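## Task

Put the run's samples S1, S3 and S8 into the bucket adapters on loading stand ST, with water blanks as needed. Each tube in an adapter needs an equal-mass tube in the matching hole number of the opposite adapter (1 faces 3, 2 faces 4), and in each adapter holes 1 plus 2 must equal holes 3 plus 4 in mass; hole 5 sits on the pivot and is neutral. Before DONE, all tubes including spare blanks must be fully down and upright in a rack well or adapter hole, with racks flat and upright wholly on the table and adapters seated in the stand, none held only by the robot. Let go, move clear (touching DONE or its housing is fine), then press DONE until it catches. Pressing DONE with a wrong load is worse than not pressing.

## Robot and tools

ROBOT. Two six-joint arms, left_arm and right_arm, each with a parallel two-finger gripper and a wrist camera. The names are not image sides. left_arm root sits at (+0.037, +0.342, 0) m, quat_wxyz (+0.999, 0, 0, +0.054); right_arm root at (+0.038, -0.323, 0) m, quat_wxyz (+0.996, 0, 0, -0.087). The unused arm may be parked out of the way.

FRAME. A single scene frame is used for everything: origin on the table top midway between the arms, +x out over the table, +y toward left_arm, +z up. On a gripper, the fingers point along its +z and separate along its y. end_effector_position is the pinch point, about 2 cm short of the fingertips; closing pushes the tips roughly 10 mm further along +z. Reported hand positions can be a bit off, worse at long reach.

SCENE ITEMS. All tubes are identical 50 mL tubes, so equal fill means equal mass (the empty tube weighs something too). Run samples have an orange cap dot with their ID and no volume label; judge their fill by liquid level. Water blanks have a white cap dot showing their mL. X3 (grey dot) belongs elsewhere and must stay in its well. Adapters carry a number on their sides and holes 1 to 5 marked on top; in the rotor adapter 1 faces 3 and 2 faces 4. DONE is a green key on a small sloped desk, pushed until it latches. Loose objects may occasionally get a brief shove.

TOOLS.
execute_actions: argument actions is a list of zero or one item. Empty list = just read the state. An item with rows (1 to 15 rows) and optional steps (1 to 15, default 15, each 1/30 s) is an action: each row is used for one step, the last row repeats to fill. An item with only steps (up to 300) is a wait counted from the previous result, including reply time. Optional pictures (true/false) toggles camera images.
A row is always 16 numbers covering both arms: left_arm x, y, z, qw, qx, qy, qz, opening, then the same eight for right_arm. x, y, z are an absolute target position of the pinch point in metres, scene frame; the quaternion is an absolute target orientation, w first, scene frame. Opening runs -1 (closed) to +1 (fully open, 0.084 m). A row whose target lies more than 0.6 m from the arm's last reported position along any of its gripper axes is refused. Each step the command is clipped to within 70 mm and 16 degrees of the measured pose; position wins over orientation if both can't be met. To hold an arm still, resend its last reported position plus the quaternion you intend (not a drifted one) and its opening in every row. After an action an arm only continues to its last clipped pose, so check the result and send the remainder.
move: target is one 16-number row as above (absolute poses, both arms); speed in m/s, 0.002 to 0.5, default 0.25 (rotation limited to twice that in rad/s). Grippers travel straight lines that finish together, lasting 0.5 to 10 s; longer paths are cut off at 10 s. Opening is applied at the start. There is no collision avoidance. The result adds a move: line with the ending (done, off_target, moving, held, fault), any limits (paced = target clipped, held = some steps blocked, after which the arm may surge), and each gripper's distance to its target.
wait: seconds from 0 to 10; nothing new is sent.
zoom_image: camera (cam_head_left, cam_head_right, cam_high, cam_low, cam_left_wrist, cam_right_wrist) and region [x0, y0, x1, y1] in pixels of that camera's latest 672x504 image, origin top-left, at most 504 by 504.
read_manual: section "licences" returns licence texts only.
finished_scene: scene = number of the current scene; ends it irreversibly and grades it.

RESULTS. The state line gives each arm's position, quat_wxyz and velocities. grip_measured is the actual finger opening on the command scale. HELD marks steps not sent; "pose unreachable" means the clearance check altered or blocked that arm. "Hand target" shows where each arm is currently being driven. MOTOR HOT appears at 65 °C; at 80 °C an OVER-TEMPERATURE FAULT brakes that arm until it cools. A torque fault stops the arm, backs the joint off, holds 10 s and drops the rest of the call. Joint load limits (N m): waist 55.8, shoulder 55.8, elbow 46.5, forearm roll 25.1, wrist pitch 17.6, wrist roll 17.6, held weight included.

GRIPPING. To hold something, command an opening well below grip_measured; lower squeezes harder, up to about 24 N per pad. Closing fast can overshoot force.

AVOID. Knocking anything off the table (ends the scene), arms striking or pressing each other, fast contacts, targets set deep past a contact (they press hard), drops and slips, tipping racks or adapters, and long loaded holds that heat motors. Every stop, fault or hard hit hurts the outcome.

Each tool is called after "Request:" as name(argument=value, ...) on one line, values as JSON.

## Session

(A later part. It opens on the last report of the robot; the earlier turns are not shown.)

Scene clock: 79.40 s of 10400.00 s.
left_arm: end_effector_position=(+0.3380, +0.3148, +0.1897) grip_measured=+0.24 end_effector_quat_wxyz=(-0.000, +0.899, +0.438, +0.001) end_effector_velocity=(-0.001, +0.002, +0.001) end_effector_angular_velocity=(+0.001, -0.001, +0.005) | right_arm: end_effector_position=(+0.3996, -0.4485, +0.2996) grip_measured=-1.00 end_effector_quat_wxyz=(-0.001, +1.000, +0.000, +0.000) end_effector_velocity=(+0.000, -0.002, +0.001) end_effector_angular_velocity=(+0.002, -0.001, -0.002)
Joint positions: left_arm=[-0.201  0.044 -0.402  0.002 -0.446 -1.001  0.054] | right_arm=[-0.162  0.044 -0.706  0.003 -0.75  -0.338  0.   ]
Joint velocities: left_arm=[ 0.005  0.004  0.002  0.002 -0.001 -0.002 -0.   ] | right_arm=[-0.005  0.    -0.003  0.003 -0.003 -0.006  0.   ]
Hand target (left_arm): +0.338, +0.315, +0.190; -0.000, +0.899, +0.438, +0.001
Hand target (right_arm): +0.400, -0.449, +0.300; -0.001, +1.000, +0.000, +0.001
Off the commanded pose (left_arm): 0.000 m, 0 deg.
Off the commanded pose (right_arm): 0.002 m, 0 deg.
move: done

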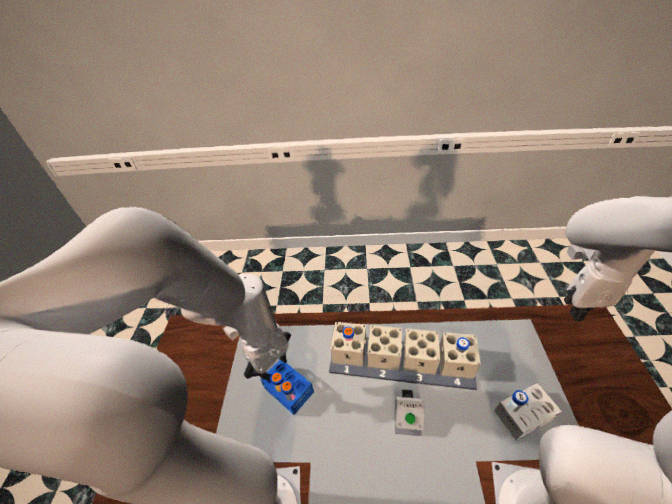

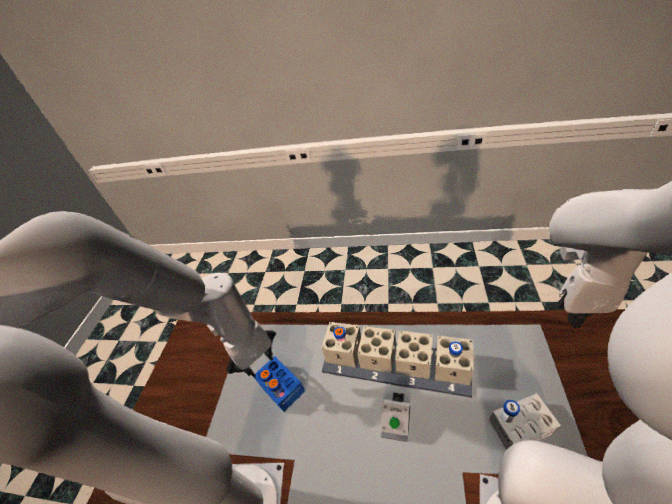

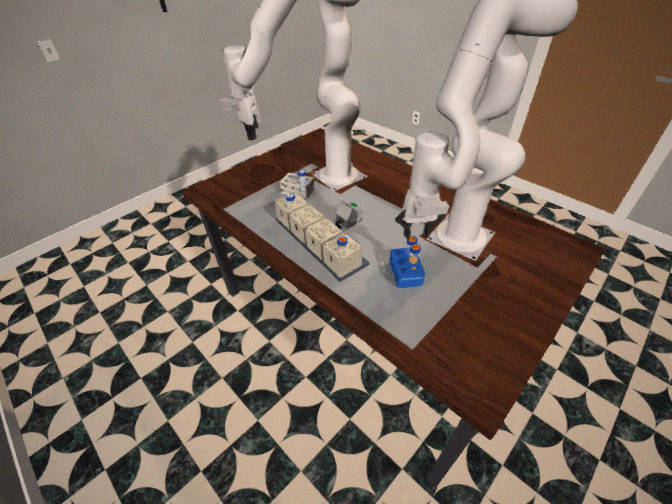

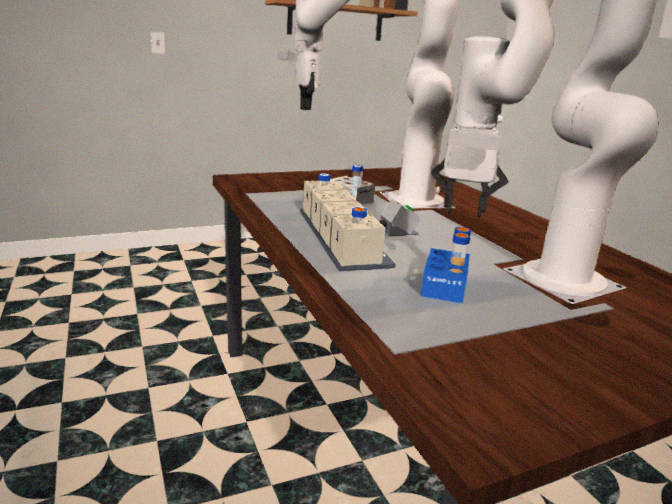

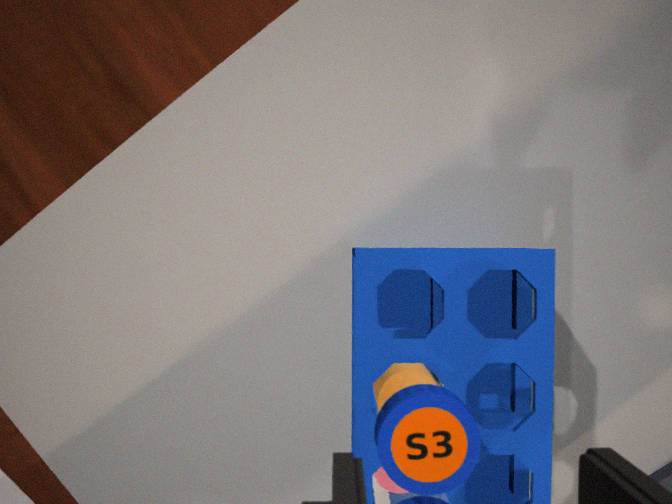

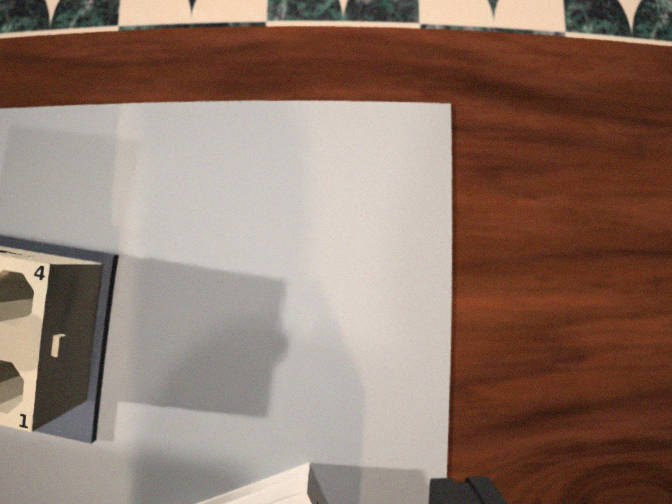

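Request:
move(target=[0.3383,0.3185,0.112,0,0.899,0.438,0,0.25,0.4,-0.45,0.3,0,1,0,0,-1], speed=0.1)

Request:
execute_actions(actions=[{"rows":[[0.3383,0.3185,0.112,0,0.899,0.438,0,-0.5,0.4,-0.45,0.3,0,1,0,0,-1]]}], pictures=false)

Request:
move(target=[0.3383,0.3185,0.26,0,0.899,0.438,0,-0.5,0.4,-0.45,0.3,0,1,0,0,-1])

Request:
move(target=[0.447,-0.06,0.25,0,1,0,0,-0.5,0.4,-0.45,0.3,0,1,0,0,-1], speed=0.35)

Request:
move(target=[0.447,-0.102,0.22,0,1,0,0,-0.5,0.4,-0.45,0.3,0,1,0,0,-1])

Scene clock: 89.83 s of 10400.00 s.
left_arm: end_effector_position=(+0.3384, +0.3186, +0.1123) grip_measured=+0.24 end_effector_quat_wxyz=(-0.000, +0.899, +0.438, +0.000) end_effector_velocity=(+0.001, +0.000, -0.002) end_effector_angular_velocity=(+0.000, -0.000, -0.002) | right_arm: end_effector_position=(+0.4000, -0.4500, +0.3000) grip_measured=-1.00 end_effector_quat_wxyz=(-0.000, +1.000, -0.000, +0.000) end_effector_velocity=(+0.001, +0.000, +0.001) end_effector_angular_velocity=(-0.000, -0.002, +0.000)
Joint positions: left_arm=[-0.188 -0.192 -0.382  0.003 -0.19  -0.989  0.054] | right_arm=[-0.164  0.042 -0.708  0.    -0.751 -0.337  0.   ]
Joint velocities: left_arm=[ 0.    -0.009 -0.002  0.001  0.008  0.001  0.   ] | right_arm=[ 0.     0.    -0.001  0.001  0.    -0.     0.   ]
Hand target (left_arm): +0.338, +0.319, +0.112; -0.000, +0.899, +0.438, +0.000
Hand target (right_arm): +0.400, -0.450, +0.300; -0.000, +1.000, -0.000, -0.000
Off the commanded pose (left_arm): 0.000 m, 0 deg.
Off the commanded pose (right_arm): 0.000 m, 0 deg.
After step 90, 6.13 s passed at rest.
move: done

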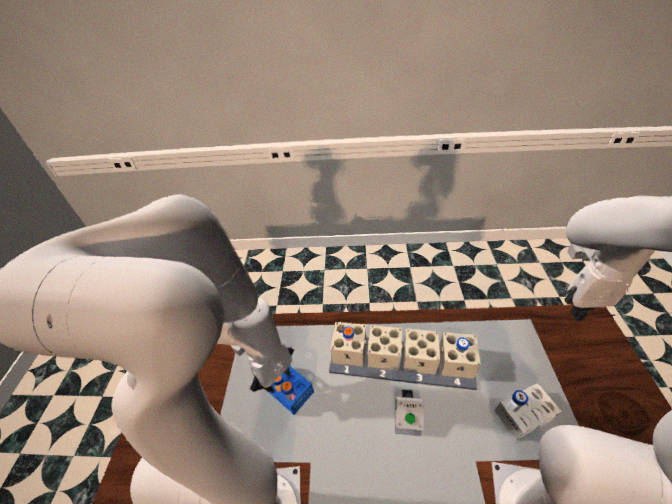

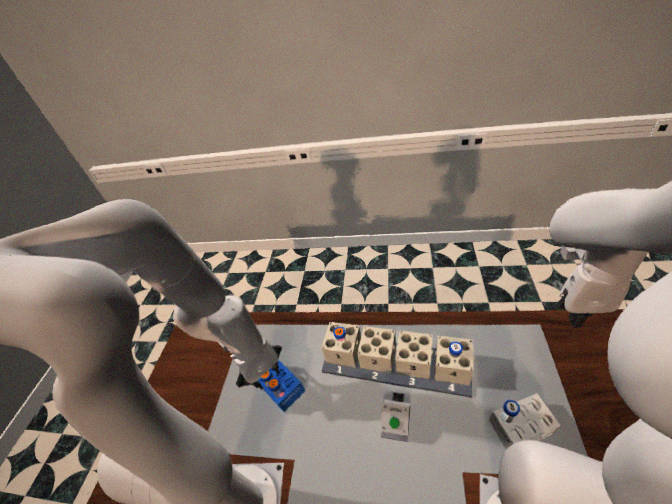

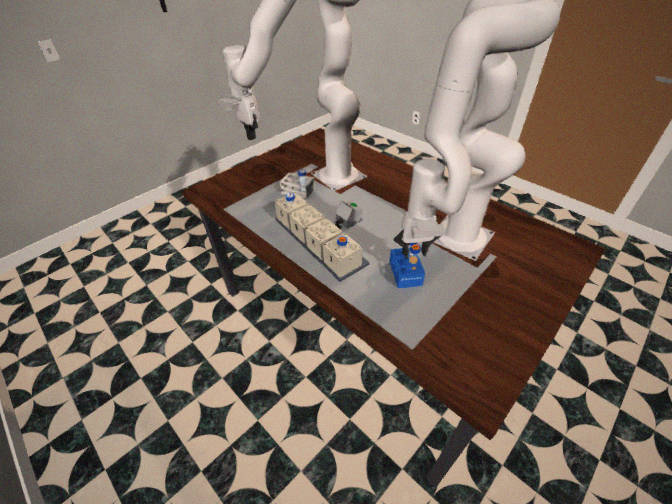

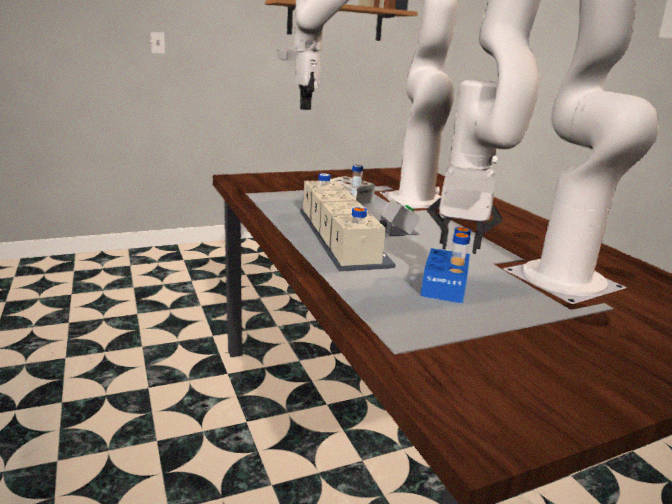

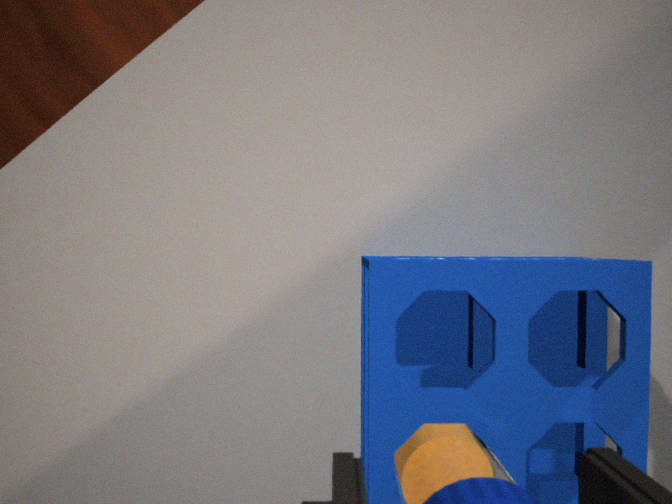

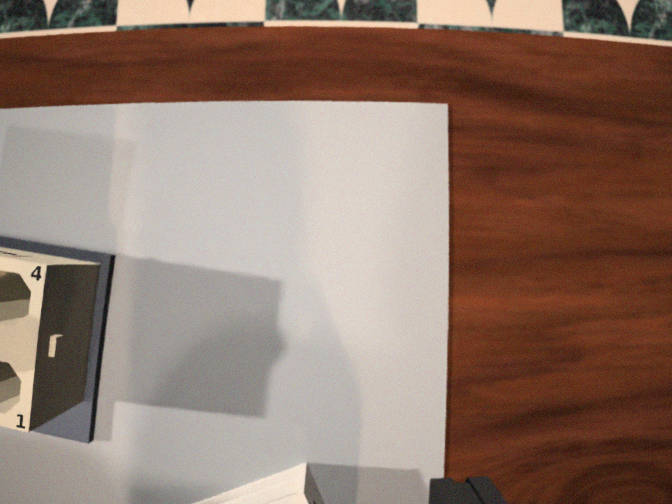

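Scene clock: 90.33 s of 10400.00 s.
left_arm: end_effector_position=(+0.3384, +0.3185, +0.1120) grip_measured=-0.26 end_effector_quat_wxyz=(+0.000, +0.899, +0.438, +0.000) end_effector_velocity=(+0.000, +0.000, +0.000) end_effector_angular_velocity=(+0.000, -0.000, -0.003) | right_arm: end_effector_position=(+0.4000, -0.4500, +0.3000) grip_measured=-1.00 end_effector_quat_wxyz=(-0.000, +1.000, -0.000, -0.000) end_effector_velocity=(+0.001, -0.000, +0.001) end_effector_angular_velocity=(-0.001, -0.003, +0.000)
Joint positions: left_arm=[-0.188 -0.193 -0.382  0.    -0.189 -0.986  0.033] | right_arm=[-0.164  0.042 -0.708  0.    -0.751 -0.337  0.   ]
Joint velocities: left_arm=[ 0.    -0.    -0.     0.001  0.     0.002  0.   ] | right_arm=[ 0.     0.001 -0.001 -0.     0.001  0.     0.   ]
Hand target (left_arm): +0.338, +0.319, +0.112; -0.000, +0.899, +0.438, +0.000
Hand target (right_arm): +0.400, -0.450, +0.300; +0.000, +1.000, -0.000, -0.000
Off the commanded pose (left_arm): 0.000 m, 0 deg.
Off the commanded pose (right_arm): 0.000 m, 0 deg.
Steps of this call (steps 1 to 15: all 15 steps of this action). Readings (end_effector_position):
1: left_arm (+0.3384, +0.3186, +0.1122) | right_arm (+0.4000, -0.4500, +0.3000)
2: left_arm (+0.3384, +0.3186, +0.1122) | right_arm (+0.4000, -0.4500, +0.3000)
4: left_arm (+0.3384, +0.3186, +0.1121) | right_arm (+0.4000, -0.4500, +0.3000)
8: left_arm (+0.3384, +0.3185, +0.1121) | right_arm (+0.4000, -0.4500, +0.3000)
15: the state above

Scene clock: 91.87 s of 10400.00 s.
left_arm: end_effector_position=(+0.3381, +0.3183, +0.2597) grip_measured=-0.26 end_effector_quat_wxyz=(+0.000, +0.899, +0.438, -0.000) end_effector_velocity=(-0.000, -0.000, +0.002) end_effector_angular_velocity=(-0.001, -0.001, +0.001) | right_arm: end_effector_position=(+0.4000, -0.4500, +0.3000) grip_measured=-1.00 end_effector_quat_wxyz=(-0.000, +1.000, -0.000, -0.000) end_effector_velocity=(-0.000, +0.000, -0.000) end_effector_angular_velocity=(+0.001, +0.001, -0.000)
Joint positions: left_arm=[-0.188  0.205 -0.462 -0.001 -0.668 -0.985  0.033] | right_arm=[-0.164  0.042 -0.708  0.    -0.751 -0.337  0.   ]
Joint velocities: left_arm=[-0.001  0.006 -0.002 -0.001 -0.007 -0.001  0.   ] | right_arm=[-0.    -0.001 -0.     0.001 -0.001 -0.     0.   ]
Hand target (left_arm): +0.338, +0.318, +0.260; +0.000, +0.899, +0.438, -0.000
Hand target (right_arm): +0.400, -0.450, +0.300; +0.000, +1.000, -0.000, -0.000
Off the commanded pose (left_arm): 0.000 m, 0 deg.
Off the commanded pose (right_arm): 0.000 m, 0 deg.
move: done

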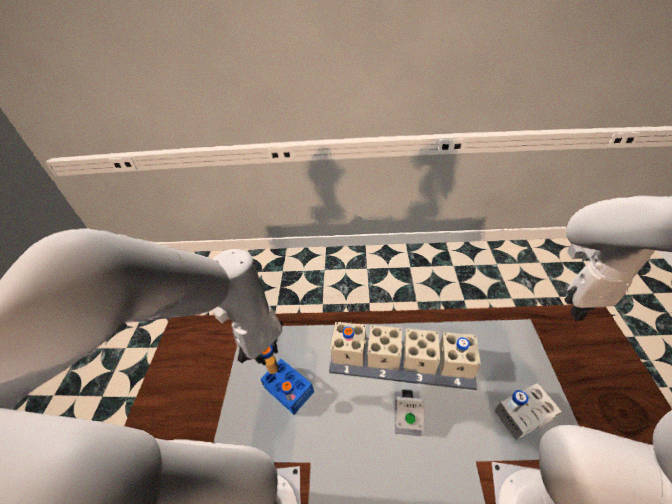

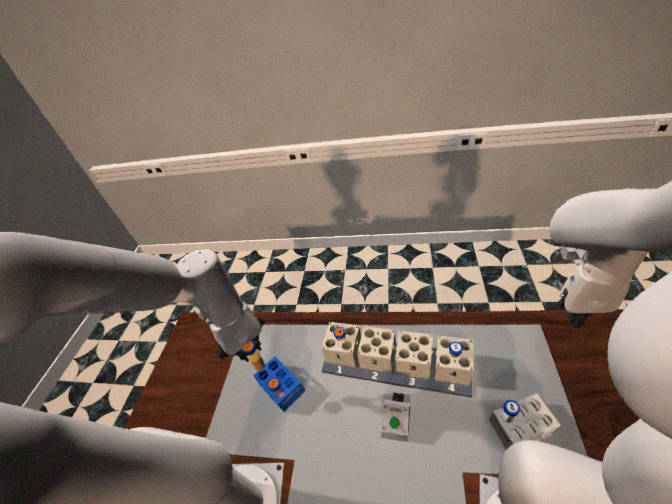

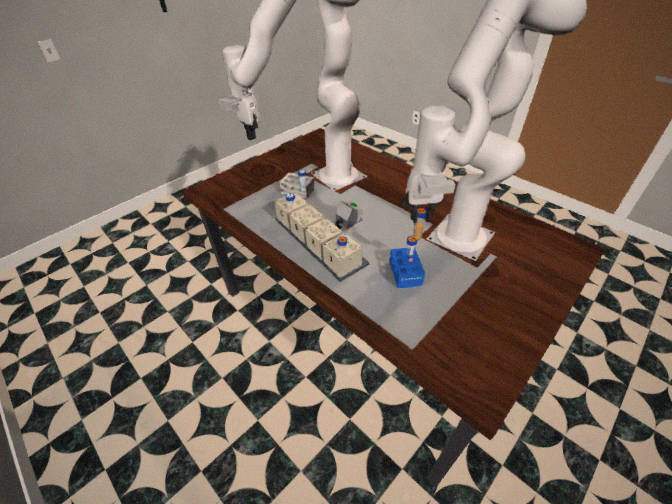

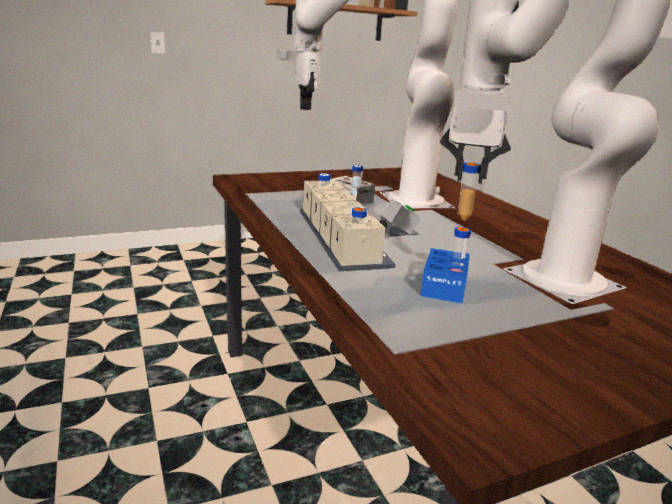

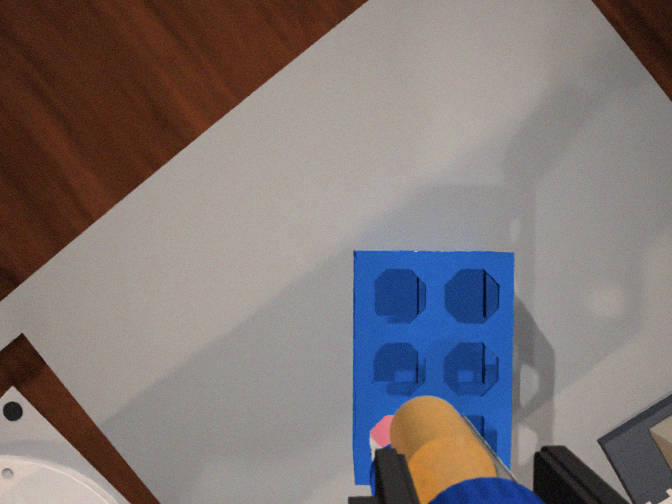

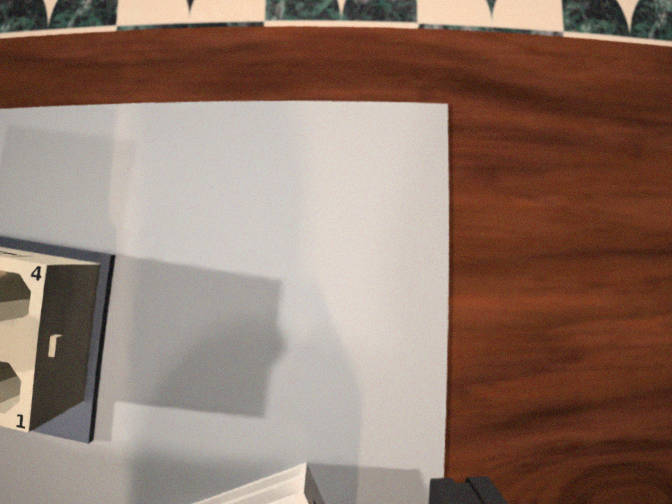

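Scene clock: 93.90 s of 10400.00 s.
left_arm: end_effector_position=(+0.4472, -0.0598, +0.2504) grip_measured=-0.26 end_effector_quat_wxyz=(+0.001, +1.000, +0.000, -0.001) end_effector_velocity=(+0.001, -0.002, -0.001) end_effector_angular_velocity=(+0.002, +0.002, -0.003) | right_arm: end_effector_position=(+0.4000, -0.4500, +0.3000) grip_measured=-1.00 end_effector_quat_wxyz=(-0.000, +1.000, +0.000, -0.000) end_effector_velocity=(+0.000, -0.000, +0.000) end_effector_angular_velocity=(+0.000, -0.001, -0.001)
Joint positions: left_arm=[-0.883 -0.474 -1.207 -0.003 -0.733 -0.773  0.033] | right_arm=[-0.164  0.042 -0.708  0.    -0.751 -0.337  0.   ]
Joint velocities: left_arm=[-0.001 -0.007 -0.009 -0.001 -0.005  0.003 -0.   ] | right_arm=[-0.     0.001 -0.     0.001  0.     0.     0.   ]
Hand target (left_arm): +0.447, -0.060, +0.250; +0.001, +1.000, -0.000, -0.001
Hand target (right_arm): +0.400, -0.450, +0.300; -0.000, +1.000, +0.000, +0.000
Off the commanded pose (left_arm): 0.000 m, 0 deg.
Off the commanded pose (right_arm): 0.000 m, 0 deg.
move: done

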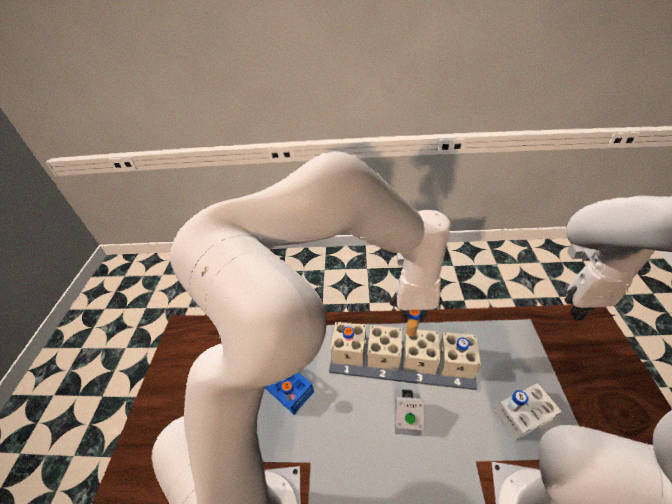

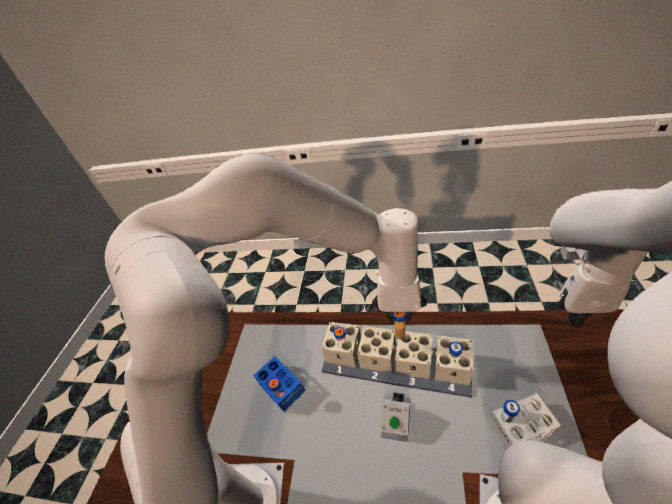

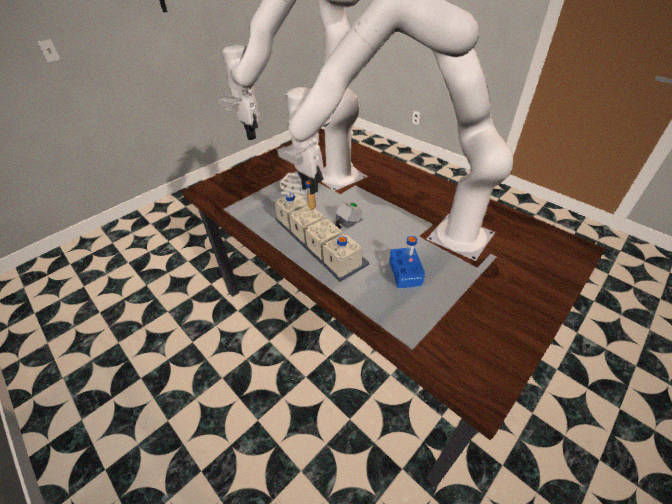

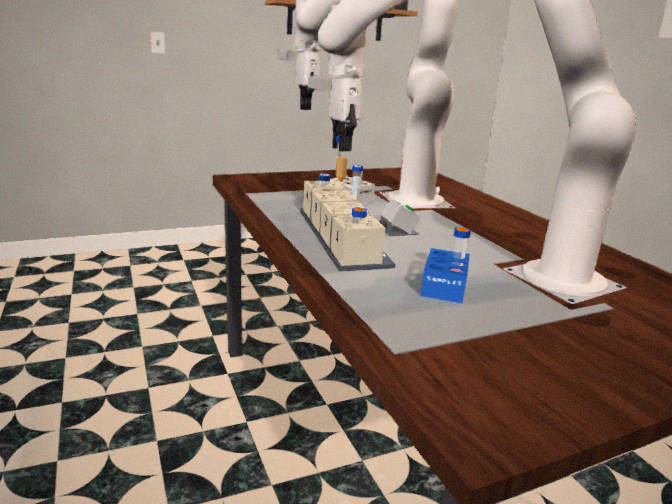

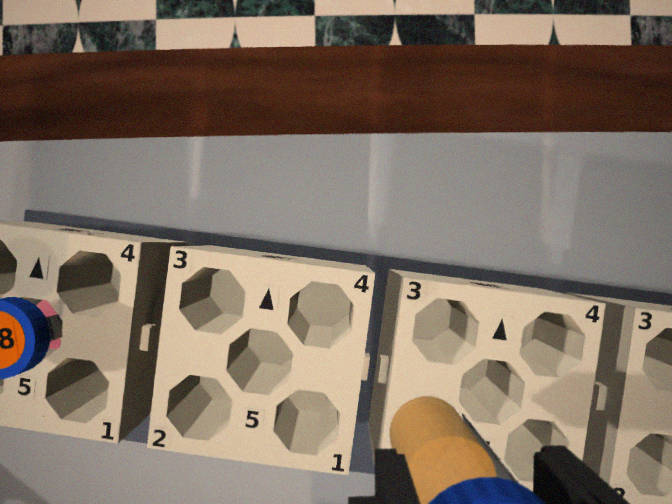

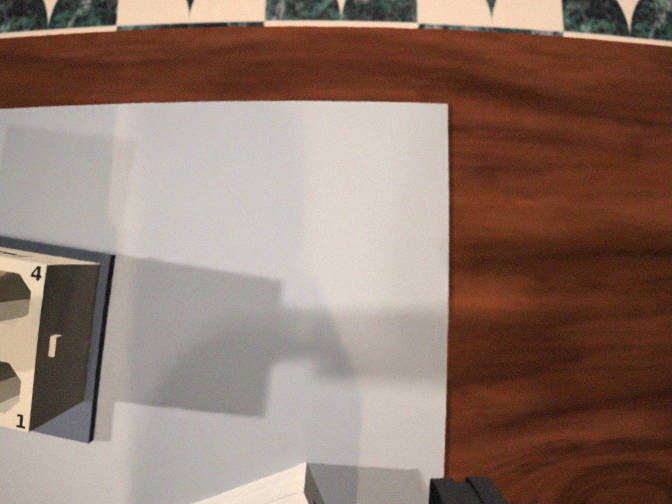

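Scene clock: 94.83 s of 10400.00 s.
left_arm: end_effector_position=(+0.4471, -0.1018, +0.2203) grip_measured=-0.26 end_effector_quat_wxyz=(+0.000, +1.000, +0.000, -0.000) end_effector_velocity=(+0.000, -0.002, -0.001) end_effector_angular_velocity=(+0.000, -0.001, -0.002) | right_arm: end_effector_position=(+0.4000, -0.4500, +0.3000) grip_measured=-1.00 end_effector_quat_wxyz=(+0.000, +1.000, -0.000, +0.000) end_effector_velocity=(-0.000, -0.000, +0.000) end_effector_angular_velocity=(-0.000, -0.000, +0.000)
Joint positions: left_arm=[-0.934 -0.579 -1.288 -0.    -0.709 -0.825  0.033] | right_arm=[-0.164  0.042 -0.708  0.    -0.751 -0.337  0.   ]
Joint velocities: left_arm=[-0.002 -0.005 -0.005  0.001 -0.    -0.001 -0.   ] | right_arm=[-0.     0.001  0.001 -0.001  0.    -0.     0.   ]
Hand target (left_arm): +0.447, -0.102, +0.220; +0.000, +1.000, +0.000, -0.000
Hand target (right_arm): +0.400, -0.450, +0.300; +0.000, +1.000, -0.000, -0.000
Off the commanded pose (left_arm): 0.000 m, 0 deg.
Off the commanded pose (right_arm): 0.000 m, 0 deg.
move: done

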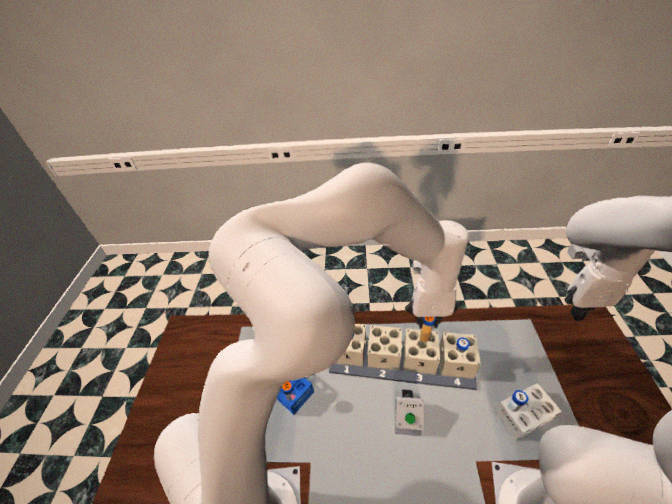

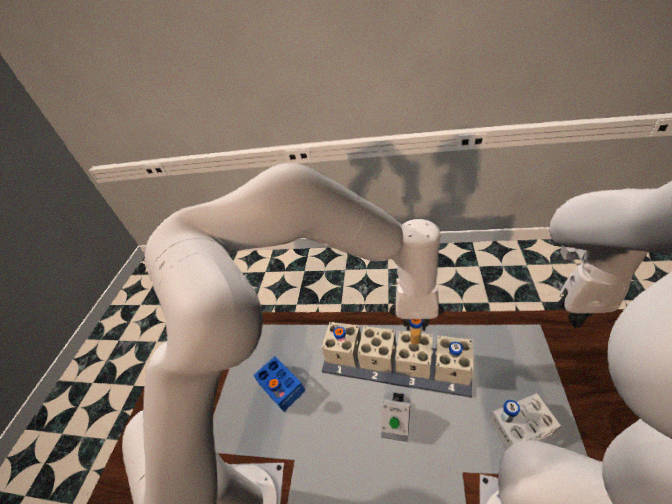

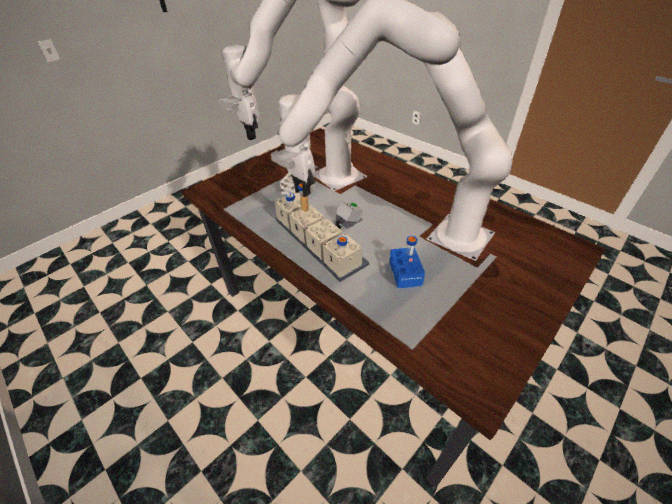

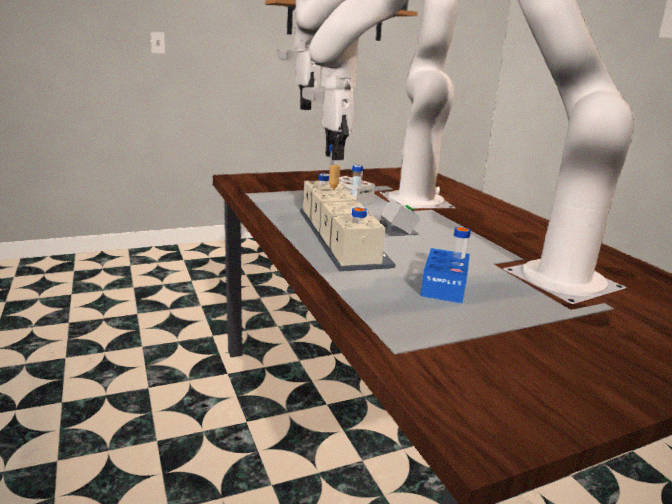

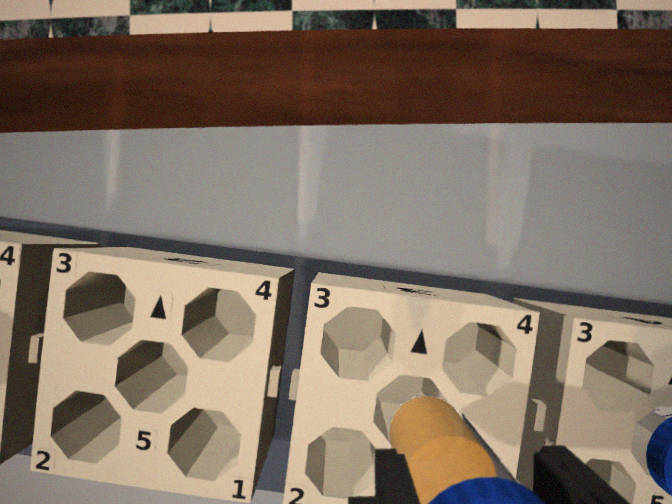

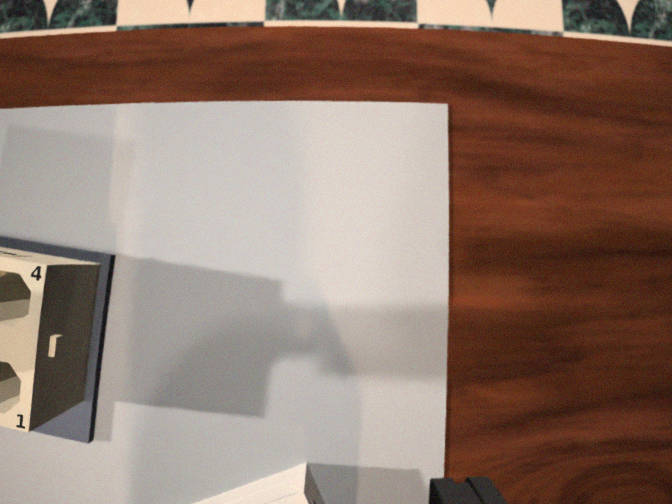

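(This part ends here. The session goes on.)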